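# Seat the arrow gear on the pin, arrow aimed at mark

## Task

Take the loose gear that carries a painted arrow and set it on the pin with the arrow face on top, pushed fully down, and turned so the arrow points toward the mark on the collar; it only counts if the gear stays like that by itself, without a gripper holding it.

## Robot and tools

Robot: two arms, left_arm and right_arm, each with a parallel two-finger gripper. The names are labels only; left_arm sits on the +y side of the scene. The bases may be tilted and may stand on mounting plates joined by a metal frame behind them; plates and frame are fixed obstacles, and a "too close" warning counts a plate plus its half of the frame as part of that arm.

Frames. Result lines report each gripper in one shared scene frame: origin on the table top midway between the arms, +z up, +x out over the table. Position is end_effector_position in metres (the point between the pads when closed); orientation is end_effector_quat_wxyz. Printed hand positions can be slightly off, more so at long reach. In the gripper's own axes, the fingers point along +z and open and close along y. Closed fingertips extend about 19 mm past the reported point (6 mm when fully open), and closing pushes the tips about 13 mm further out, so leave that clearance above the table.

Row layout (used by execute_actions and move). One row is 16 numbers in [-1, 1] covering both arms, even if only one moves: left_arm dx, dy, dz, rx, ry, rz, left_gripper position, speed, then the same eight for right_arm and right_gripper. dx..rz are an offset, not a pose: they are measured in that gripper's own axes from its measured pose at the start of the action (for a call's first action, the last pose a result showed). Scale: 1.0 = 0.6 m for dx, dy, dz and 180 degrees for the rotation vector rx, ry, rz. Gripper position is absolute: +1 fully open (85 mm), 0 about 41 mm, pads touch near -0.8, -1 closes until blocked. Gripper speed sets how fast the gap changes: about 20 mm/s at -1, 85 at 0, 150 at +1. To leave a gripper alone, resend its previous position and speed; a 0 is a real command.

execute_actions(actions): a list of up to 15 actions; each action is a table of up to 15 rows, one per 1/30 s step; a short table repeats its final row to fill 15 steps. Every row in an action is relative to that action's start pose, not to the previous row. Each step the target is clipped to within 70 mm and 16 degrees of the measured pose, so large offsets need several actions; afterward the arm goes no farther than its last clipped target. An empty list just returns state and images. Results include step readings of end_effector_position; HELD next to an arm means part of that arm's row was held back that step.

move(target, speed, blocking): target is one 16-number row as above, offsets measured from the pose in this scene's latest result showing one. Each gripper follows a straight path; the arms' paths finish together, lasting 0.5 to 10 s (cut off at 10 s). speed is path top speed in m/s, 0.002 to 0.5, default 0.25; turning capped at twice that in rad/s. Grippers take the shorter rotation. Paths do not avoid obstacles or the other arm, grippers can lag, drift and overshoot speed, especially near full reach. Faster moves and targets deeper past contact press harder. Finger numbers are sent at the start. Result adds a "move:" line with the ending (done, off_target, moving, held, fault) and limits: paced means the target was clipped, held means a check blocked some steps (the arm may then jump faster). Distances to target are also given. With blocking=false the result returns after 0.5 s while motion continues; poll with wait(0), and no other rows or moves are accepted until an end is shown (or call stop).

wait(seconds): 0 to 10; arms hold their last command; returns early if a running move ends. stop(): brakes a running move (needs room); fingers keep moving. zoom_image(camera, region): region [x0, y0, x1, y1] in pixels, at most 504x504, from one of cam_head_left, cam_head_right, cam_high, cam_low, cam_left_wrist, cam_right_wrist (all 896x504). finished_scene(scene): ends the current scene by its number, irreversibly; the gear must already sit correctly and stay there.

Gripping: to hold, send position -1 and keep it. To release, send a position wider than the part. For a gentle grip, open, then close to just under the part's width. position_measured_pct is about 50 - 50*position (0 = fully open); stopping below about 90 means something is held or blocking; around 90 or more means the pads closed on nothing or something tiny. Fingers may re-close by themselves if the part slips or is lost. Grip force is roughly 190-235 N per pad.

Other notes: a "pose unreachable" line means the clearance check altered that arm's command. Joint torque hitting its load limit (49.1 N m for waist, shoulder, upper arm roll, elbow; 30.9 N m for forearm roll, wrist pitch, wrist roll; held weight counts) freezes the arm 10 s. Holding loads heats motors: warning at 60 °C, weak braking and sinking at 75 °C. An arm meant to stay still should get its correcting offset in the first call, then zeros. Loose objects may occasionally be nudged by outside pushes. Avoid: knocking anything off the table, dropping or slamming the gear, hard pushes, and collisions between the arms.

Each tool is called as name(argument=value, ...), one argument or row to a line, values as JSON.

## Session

execute_actions(
  actions=[],
)

Scene clock: 0.00 s.
left_arm: end_effector_position=(+0.3816, +0.5230, +0.2596) position_measured_pct=0.0 end_effector_quat_wxyz=(+0.257, -0.069, +0.964, +0.020) | right_arm: end_effector_position=(+0.3372, -0.7602, +0.2269) position_measured_pct=0.0 end_effector_quat_wxyz=(+0.022, -0.225, +0.974, +0.025)
Joint positions: left_arm=[-0.478  0.579 -0.071  2.18  -0.253 -0.247  1.228] | right_arm=[ 1.275  0.782 -0.307  1.15   0.34   0.987  2.753]
Joint velocities: left_arm=[ 0.  0.  0. -0. -0.  0. -0.] | right_arm=[ 0.     0.001 -0.    -0.001  0.    -0.     0.001]
Hand target (left_arm): +0.382, +0.523, +0.260; +0.257, -0.069, +0.964, +0.020
Hand target (right_arm): +0.337, -0.760, +0.227; +0.022, -0.225, +0.974, +0.025

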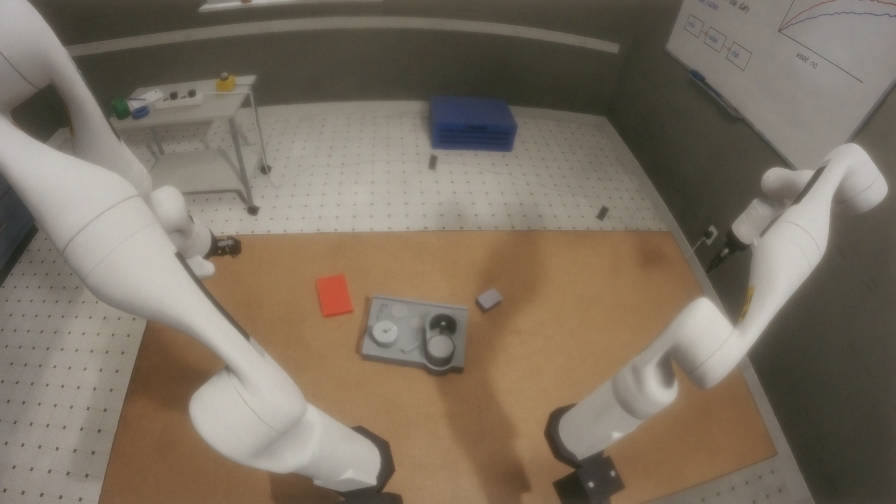

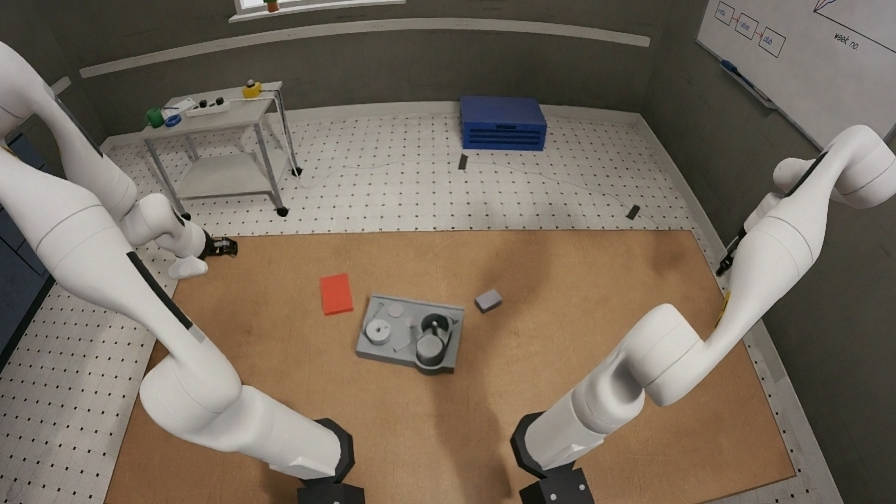

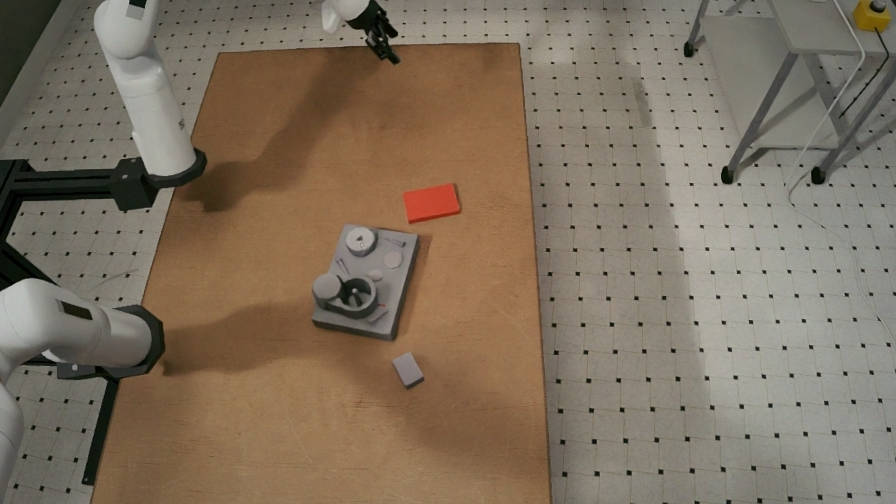

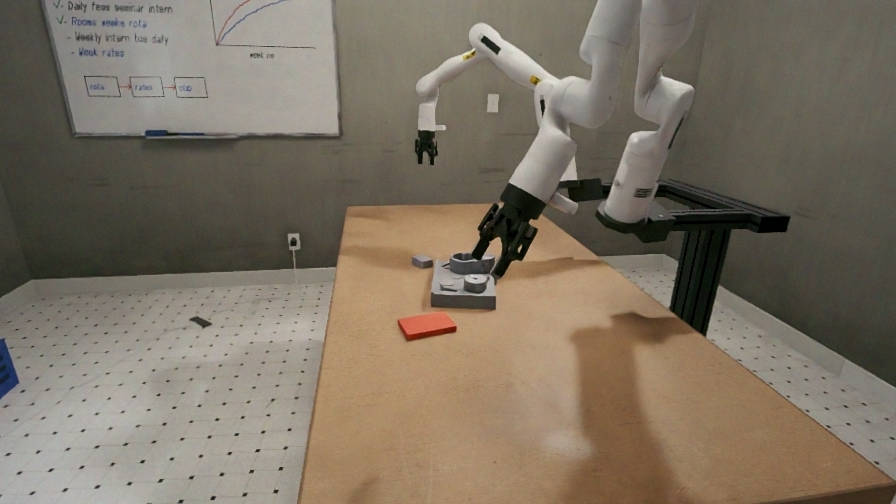

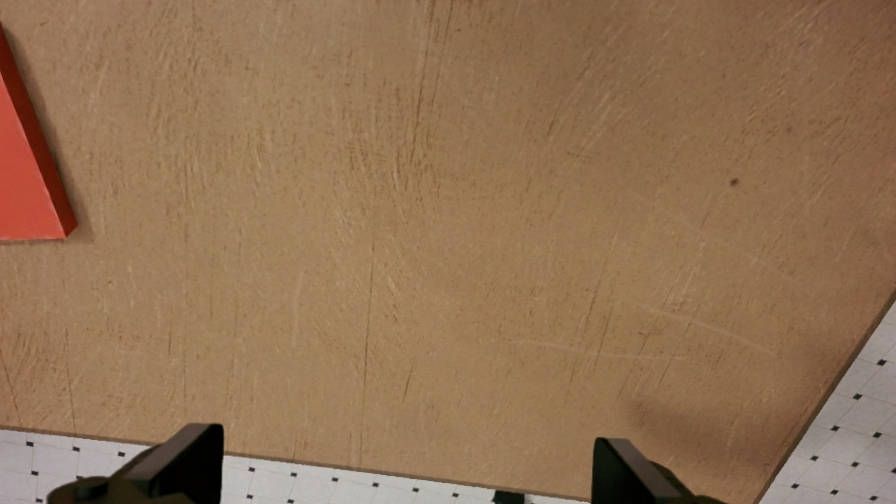

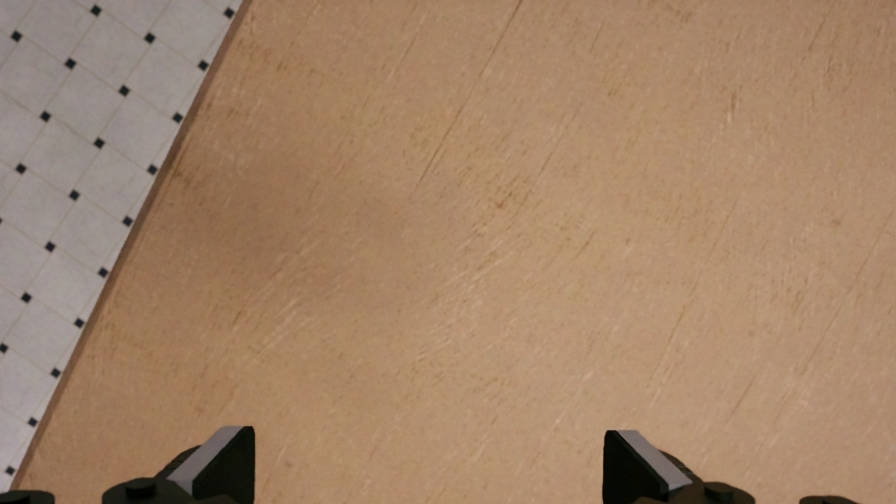

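zoom_image(
  camera="cam_high",
  region=[300, 215, 430, 345],
)

zoom_image(
  camera="cam_head_left",
  region=[350, 280, 480, 385],
)

zoom_image(
  camera="cam_head_right",
  region=[345, 280, 475, 385],
)

zoom_image(
  camera="cam_low",
  region=[420, 235, 510, 315],
)

Region (300, 215, 430, 345) of cam_high's 896x504 image, scaled by 3.877, with more detail than that image has.

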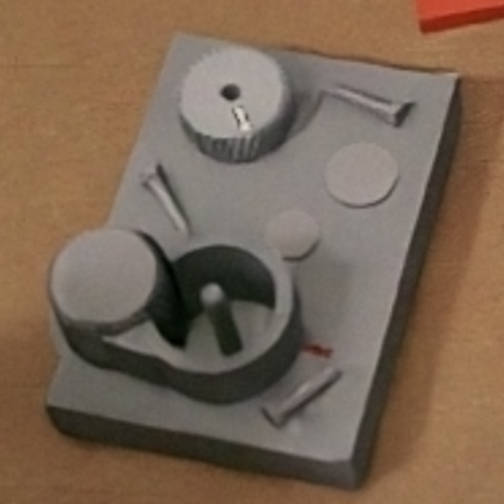

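Region (350, 280, 480, 385) of cam_head_left's 896x504 image, scaled by 3.877, with more detail than that image has; it fills the top 407 rows of this view, and the rest is white.

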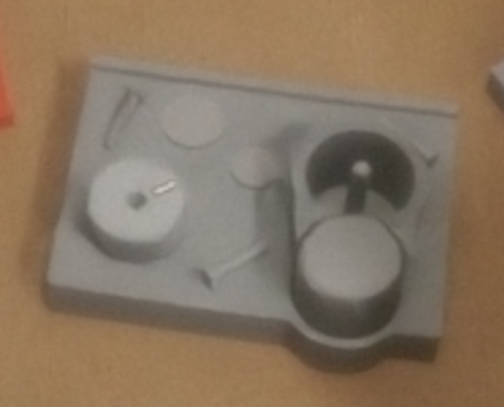

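Region (345, 280, 475, 385) of cam_head_right's 896x504 image, scaled by 3.877, with more detail than that image has; it fills the top 407 rows of this view, and the rest is white.

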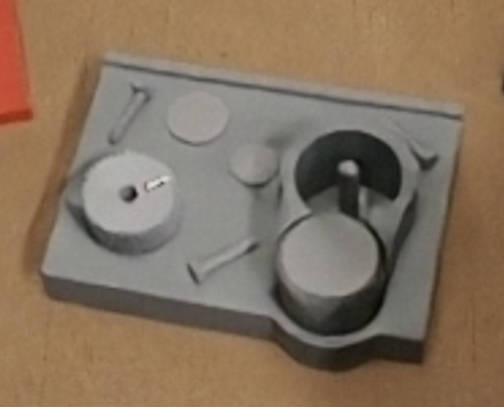

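Region (420, 235, 510, 315) of cam_low's 896x504 image, scaled by 5.600, with more detail than that image has.

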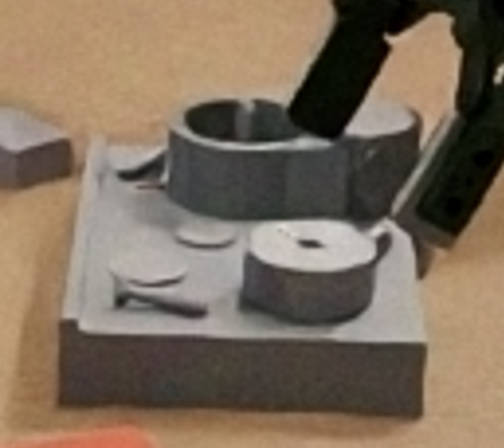

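zoom_image(
  camera="cam_high",
  region=[338, 220, 388, 264],
)

zoom_image(
  camera="cam_high",
  region=[305, 262, 395, 332],
)

Region (338, 220, 388, 264) of cam_high's 896x504 image, scaled by 10.080, with more detail than that image has; it fills the top 444 rows of this view, and the rest is white.

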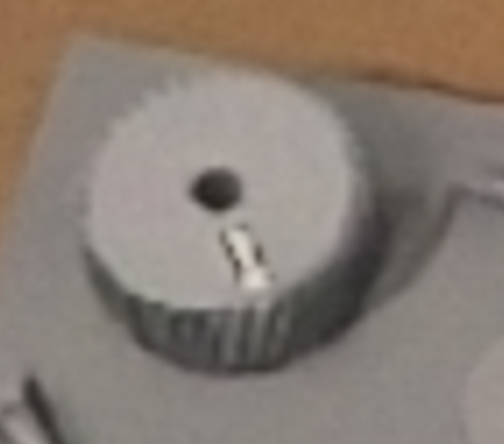

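Region (305, 262, 395, 332) of cam_high's 896x504 image, scaled by 5.600, with more detail than that image has.

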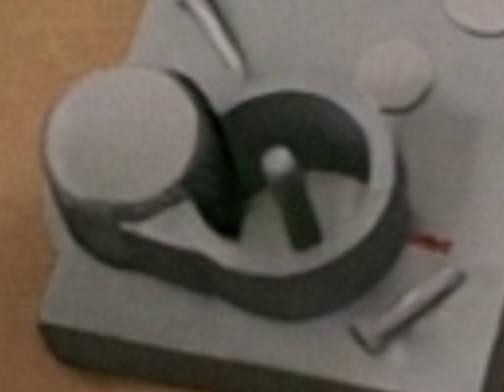

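move(
  target=[0.2855, -0.541, 0.0827, 0.405, -0.1018, 0.4345, 1, 0, 0, 0, 0, 0, 0, 0, 1, 0],
  speed=0.45,
)

Scene clock: 85.67 s.
left_arm: end_effector_position=(+0.3044, +0.1842, +0.1290) position_measured_pct=0.0 end_effector_quat_wxyz=(+0.307, +0.667, +0.579, -0.354) | right_arm: end_effector_position=(+0.3372, -0.7602, +0.2269) position_measured_pct=0.0 end_effector_quat_wxyz=(+0.022, -0.225, +0.974, +0.025)
Joint positions: left_arm=[-1.02   1.627  1.001  1.769 -0.954  0.873  0.085] | right_arm=[ 1.275  0.782 -0.307  1.15   0.34   0.987  2.753]
Joint velocities: left_arm=[ 0.004  0.009  0.    -0.008  0.006  0.006 -0.007] | right_arm=[-0.     0.001  0.001 -0.    -0.    -0.     0.   ]
Hand target (left_arm): +0.304, +0.184, +0.129; +0.307, +0.667, +0.579, -0.355
Hand target (right_arm): +0.337, -0.760, +0.227; +0.022, -0.225, +0.974, +0.025
Off the commanded pose (left_arm): 0.002 m, 0 deg.
Off the commanded pose (right_arm): 0.000 m, 0 deg.
move: done; limits=paced

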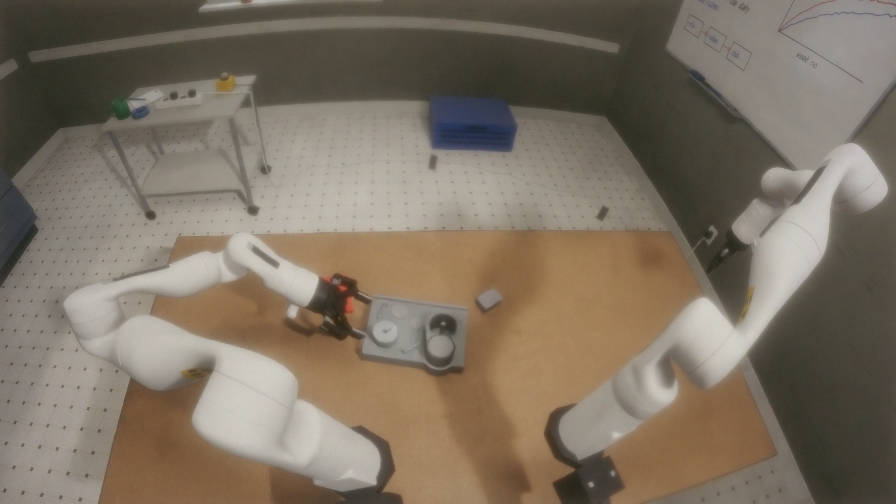

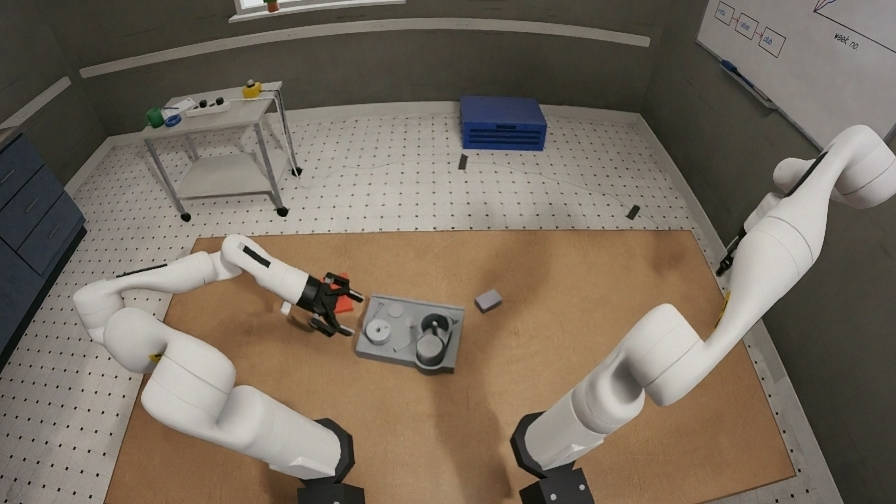

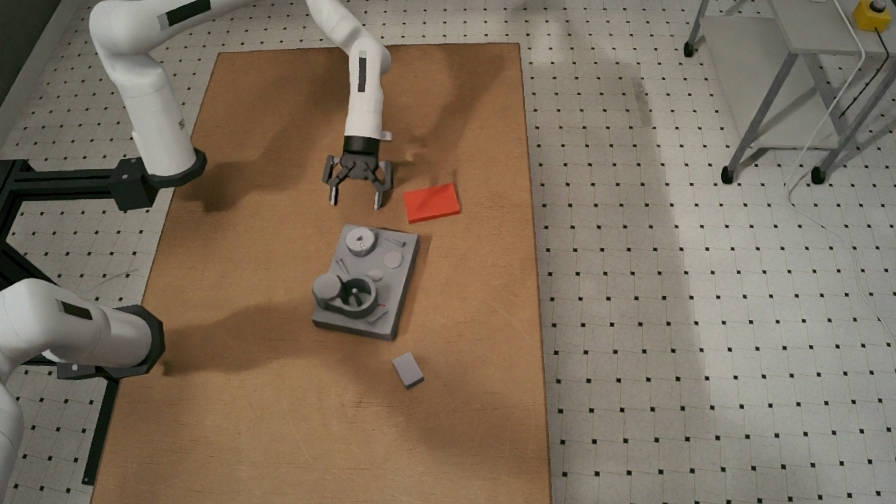

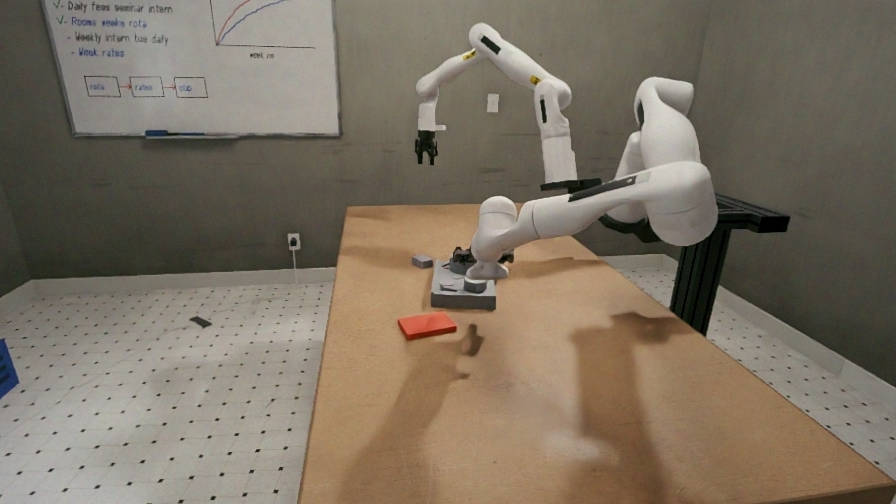

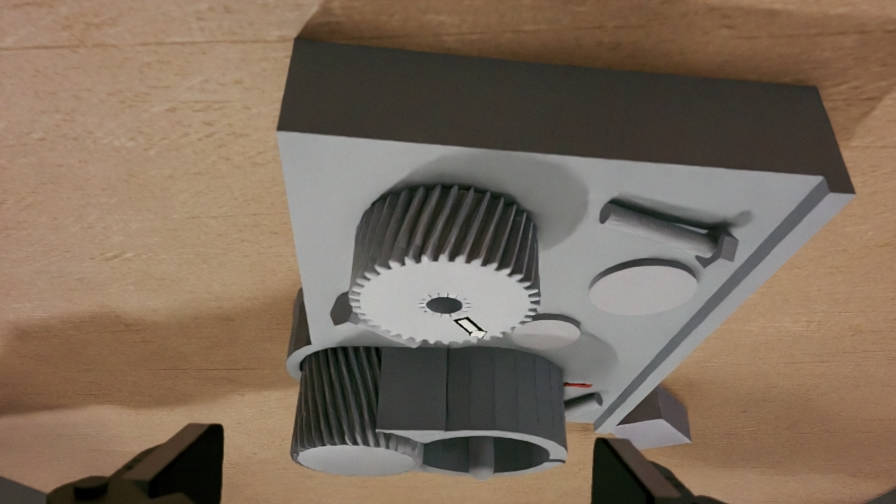

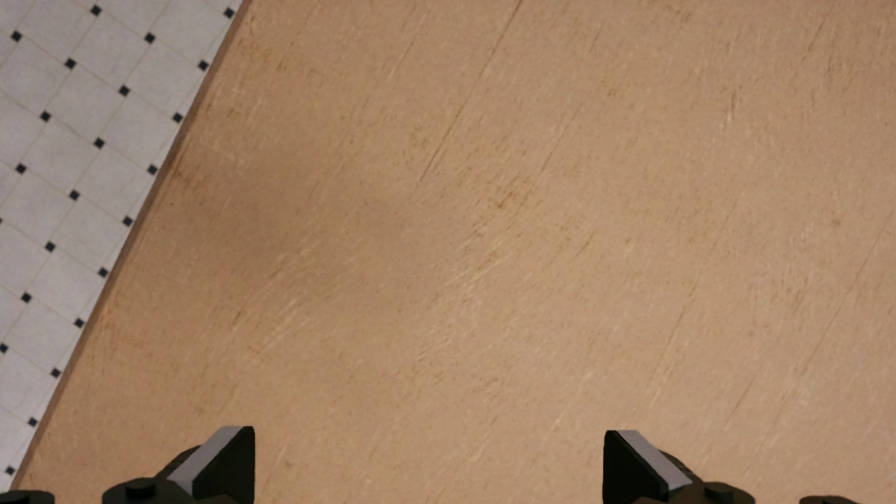

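Excellent view. Let me zoom to measure.

zoom_image(
  camera="cam_left_wrist",
  region=[340, 170, 550, 350],
)

zoom_image(
  camera="cam_left_wrist",
  region=[390, 175, 510, 275],
)

zoom_image(
  camera="cam_left_wrist",
  region=[280, 330, 460, 490],
)

zoom_image(
  camera="cam_left_wrist",
  region=[400, 330, 610, 490],
)

Region (340, 170, 550, 350) of cam_left_wrist's 896x504 image, scaled by 2.400; it fills the top 432 rows of this view, and the rest is white.

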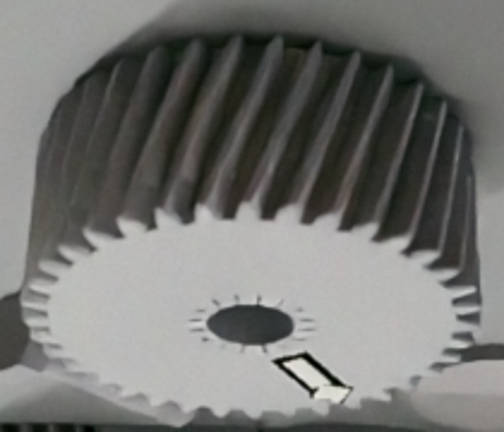

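Region (390, 175, 510, 275) of cam_left_wrist's 896x504 image, scaled by 4.200.

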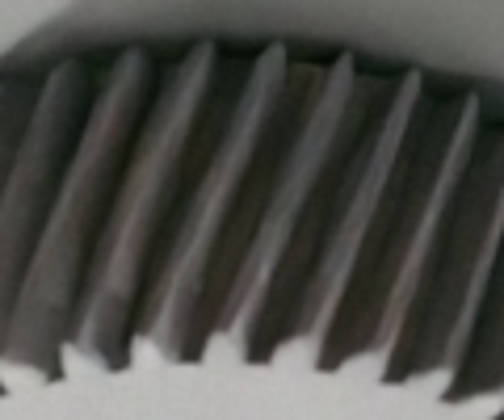

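Region (280, 330, 460, 490) of cam_left_wrist's 896x504 image, scaled by 2.800.

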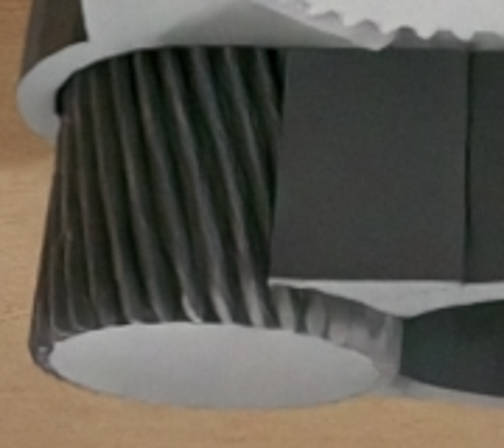

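Region (400, 330, 610, 490) of cam_left_wrist's 896x504 image, scaled by 2.400; it fills the top 384 rows of this view, and the rest is white.

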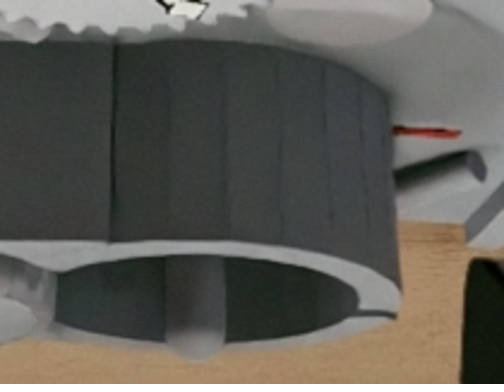

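zoom_image(
  camera="cam_left_wrist",
  region=[400, 178, 490, 268],
)

zoom_image(
  camera="cam_left_wrist",
  region=[345, 250, 445, 350],
)

zoom_image(
  camera="cam_left_wrist",
  region=[445, 250, 545, 350],
)

Region (400, 178, 490, 268) of cam_left_wrist's 896x504 image, scaled by 5.600.

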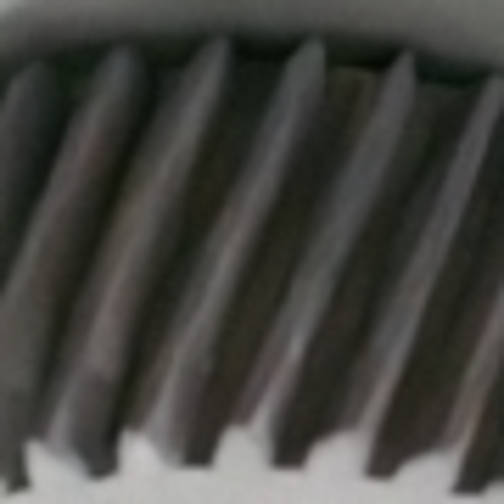

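Region (345, 250, 445, 350) of cam_left_wrist's 896x504 image, scaled by 5.040.

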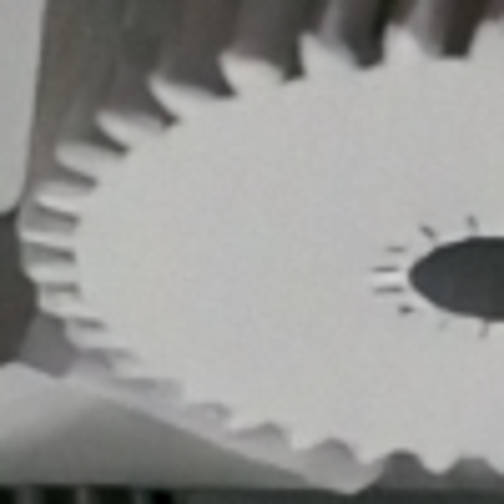

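Region (445, 250, 545, 350) of cam_left_wrist's 896x504 image, scaled by 5.040.

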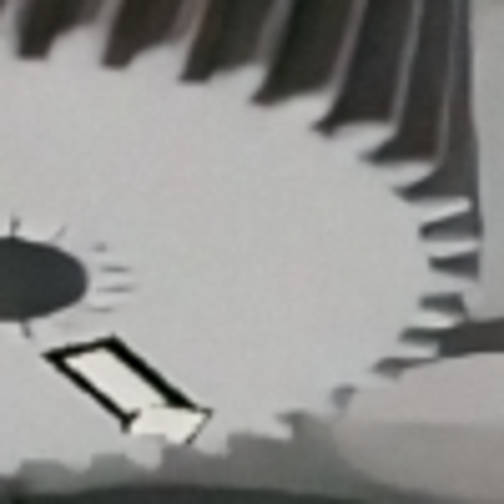

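move(
  target=[-0.0353, 0.0131, 0.0491, 0.0105, 0.3104, 0.02, 1, 0, 0, 0, 0, 0, 0, 0, 1, 0],
  speed=0.45,
)

wait(
  seconds=0.3,
)

Scene clock: 146.83 s.
left_arm: end_effector_position=(+0.3096, +0.1474, +0.1319) position_measured_pct=0.0 end_effector_quat_wxyz=(+0.002, +0.776, +0.631, +0.002) | right_arm: end_effector_position=(+0.3372, -0.7602, +0.2269) position_measured_pct=0.0 end_effector_quat_wxyz=(+0.022, -0.225, +0.974, +0.025)
Joint positions: left_arm=[-0.006  1.239  0.521  2.027 -1.603  0.806  1.478] | right_arm=[ 1.275  0.782 -0.307  1.15   0.34   0.987  2.753]
Joint velocities: left_arm=[ 0.014  0.003  0.002  0.004 -0.01   0.006  0.015] | right_arm=[ 0.    -0.001 -0.    -0.     0.    -0.     0.001]
Hand target (left_arm): +0.310, +0.147, +0.132; +0.002, +0.776, +0.630, +0.002
Hand target (right_arm): +0.337, -0.760, +0.227; +0.022, -0.225, +0.974, +0.025
Off the commanded pose (left_arm): 0.003 m, 0 deg.
Off the commanded pose (right_arm): 0.000 m, 0 deg.
move: done

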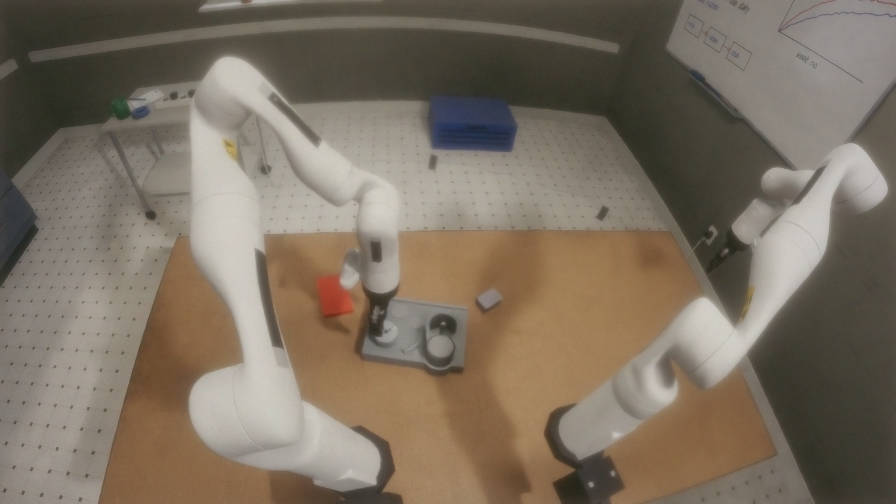

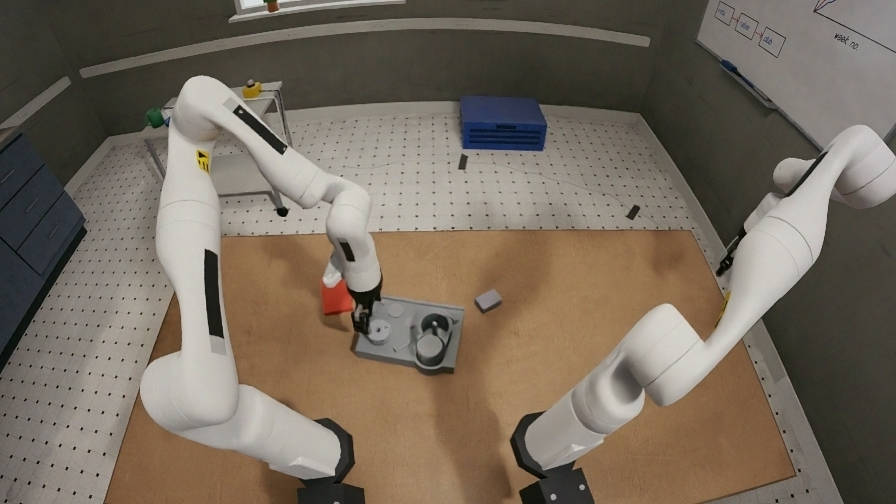

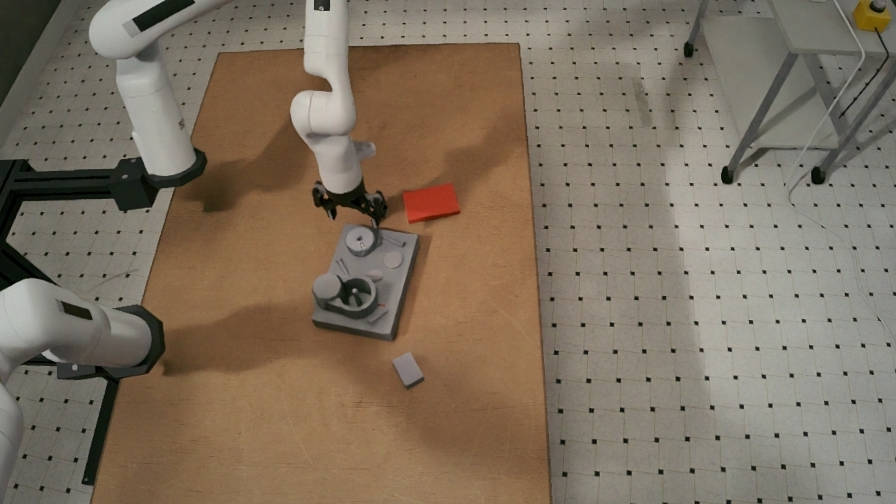

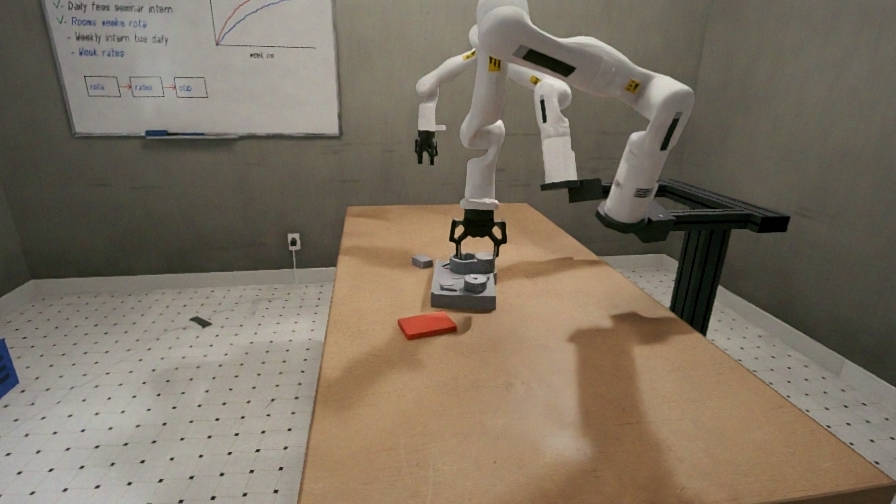

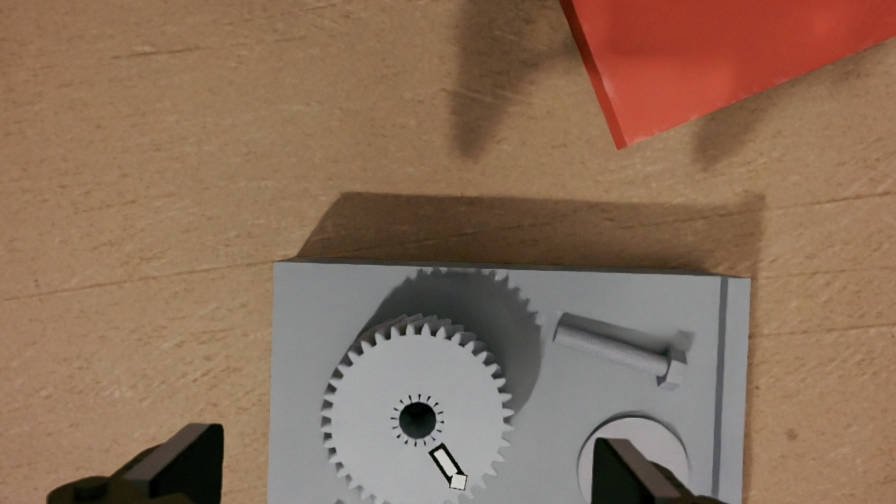

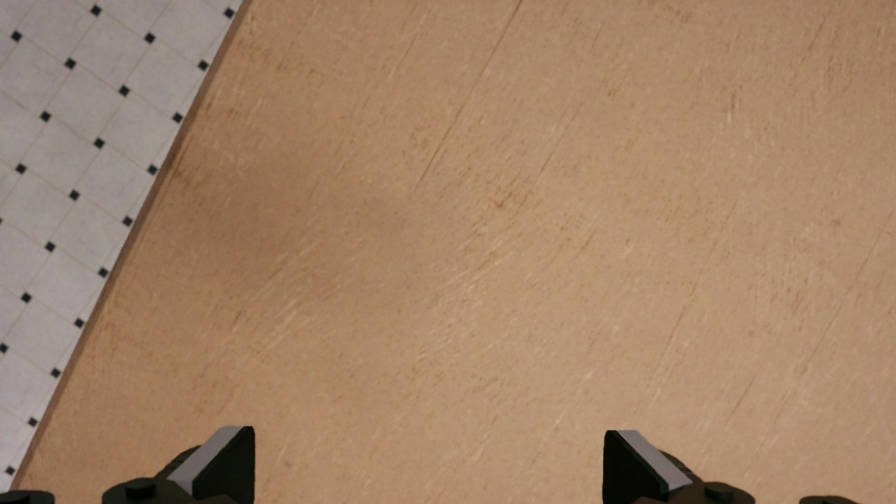

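Scene clock: 147.13 s.
left_arm: end_effector_position=(+0.3096, +0.1470, +0.1320) position_measured_pct=0.0 end_effector_quat_wxyz=(+0.002, +0.776, +0.631, +0.002) | right_arm: end_effector_position=(+0.3372, -0.7602, +0.2269) position_measured_pct=0.0 end_effector_quat_wxyz=(+0.022, -0.225, +0.974, +0.025)
Joint positions: left_arm=[-0.005  1.239  0.521  2.027 -1.604  0.806  1.479] | right_arm=[ 1.275  0.782 -0.307  1.15   0.34   0.987  2.753]
Joint velocities: left_arm=[ 0.    -0.     0.001  0.     0.    -0.     0.   ] | right_arm=[-0.    -0.    -0.001  0.001 -0.    -0.    -0.   ]
Hand target (left_arm): +0.310, +0.147, +0.132; +0.002, +0.776, +0.630, +0.002
Hand target (right_arm): +0.337, -0.760, +0.227; +0.022, -0.225, +0.974, +0.025
Off the commanded pose (left_arm): 0.003 m, 0 deg.
Off the commanded pose (right_arm): 0.000 m, 0 deg.
wait: 0.30 s; at rest by 0.17 s

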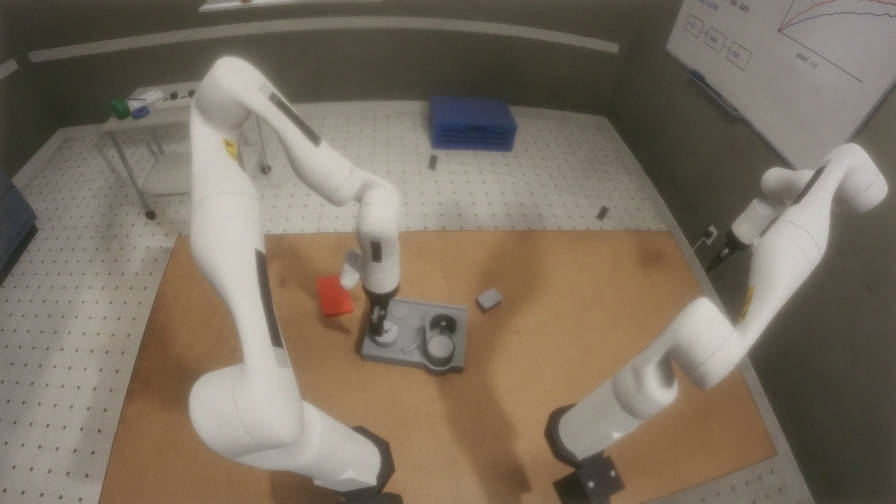

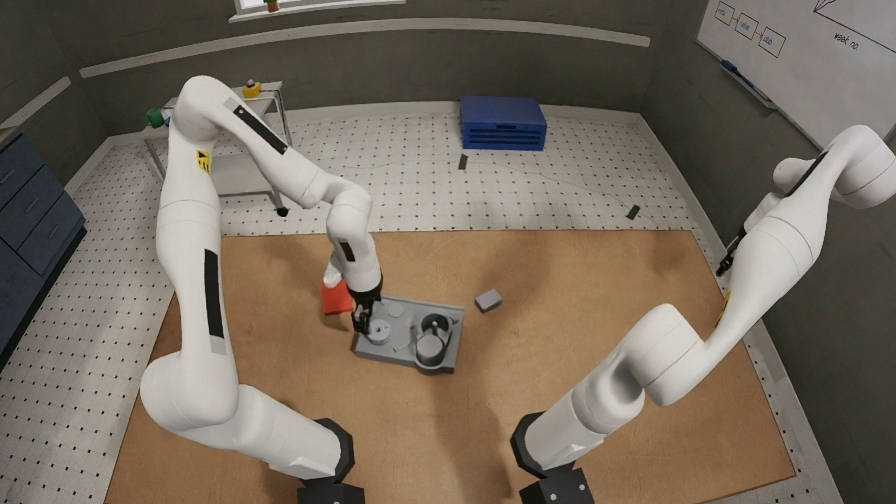

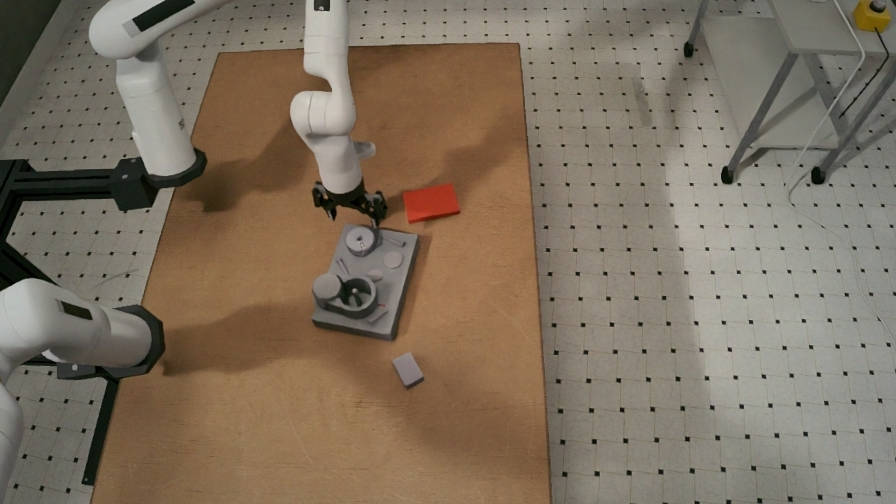

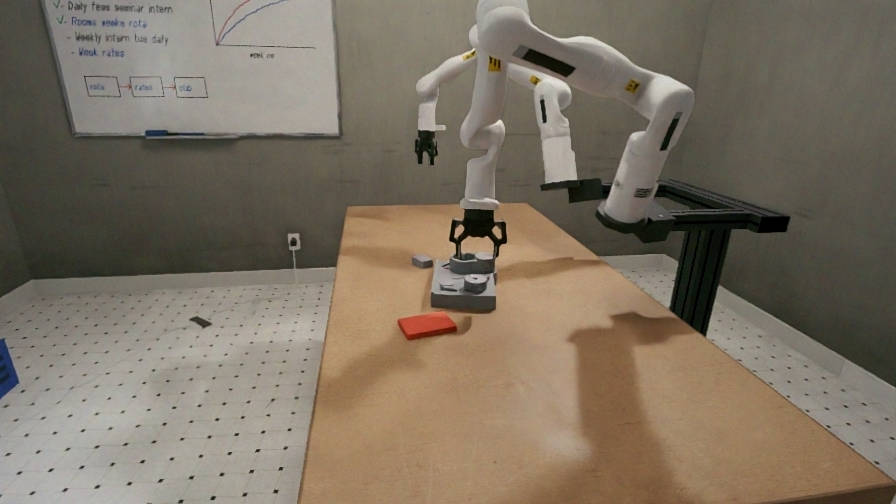

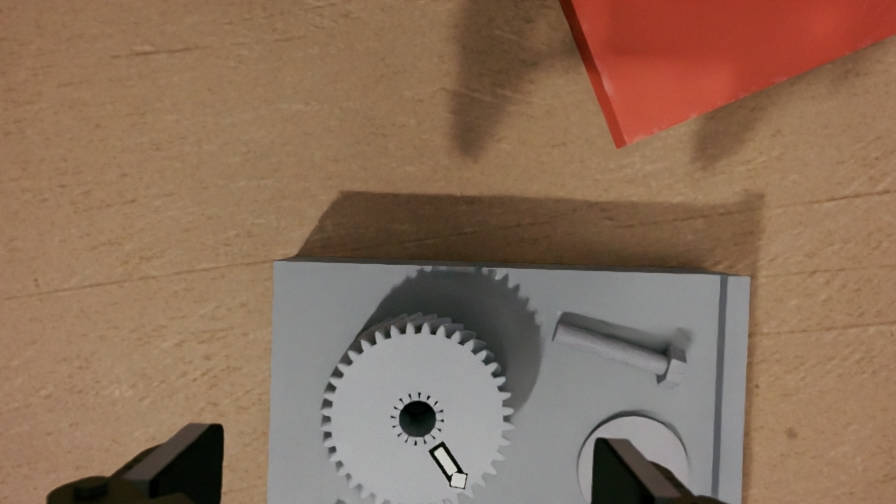

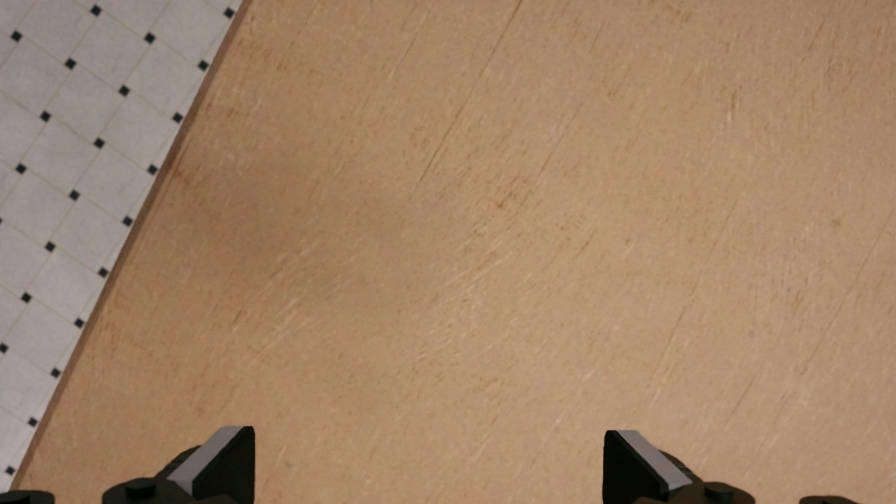

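zoom_image(
  camera="cam_left_wrist",
  region=[312, 304, 522, 504],
)

Region (312, 304, 522, 504) of cam_left_wrist's 896x504 image, scaled by 2.400; it fills the top 480 rows of this view, and the rest is white.

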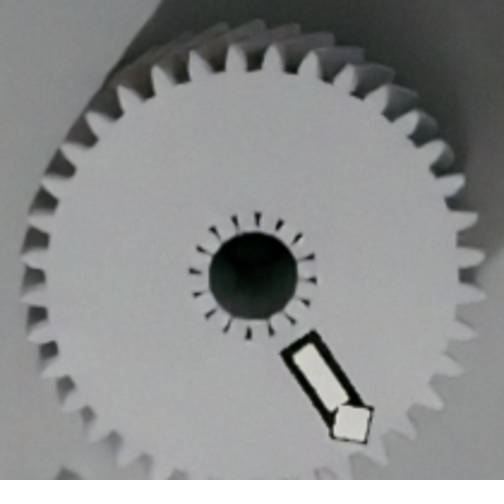

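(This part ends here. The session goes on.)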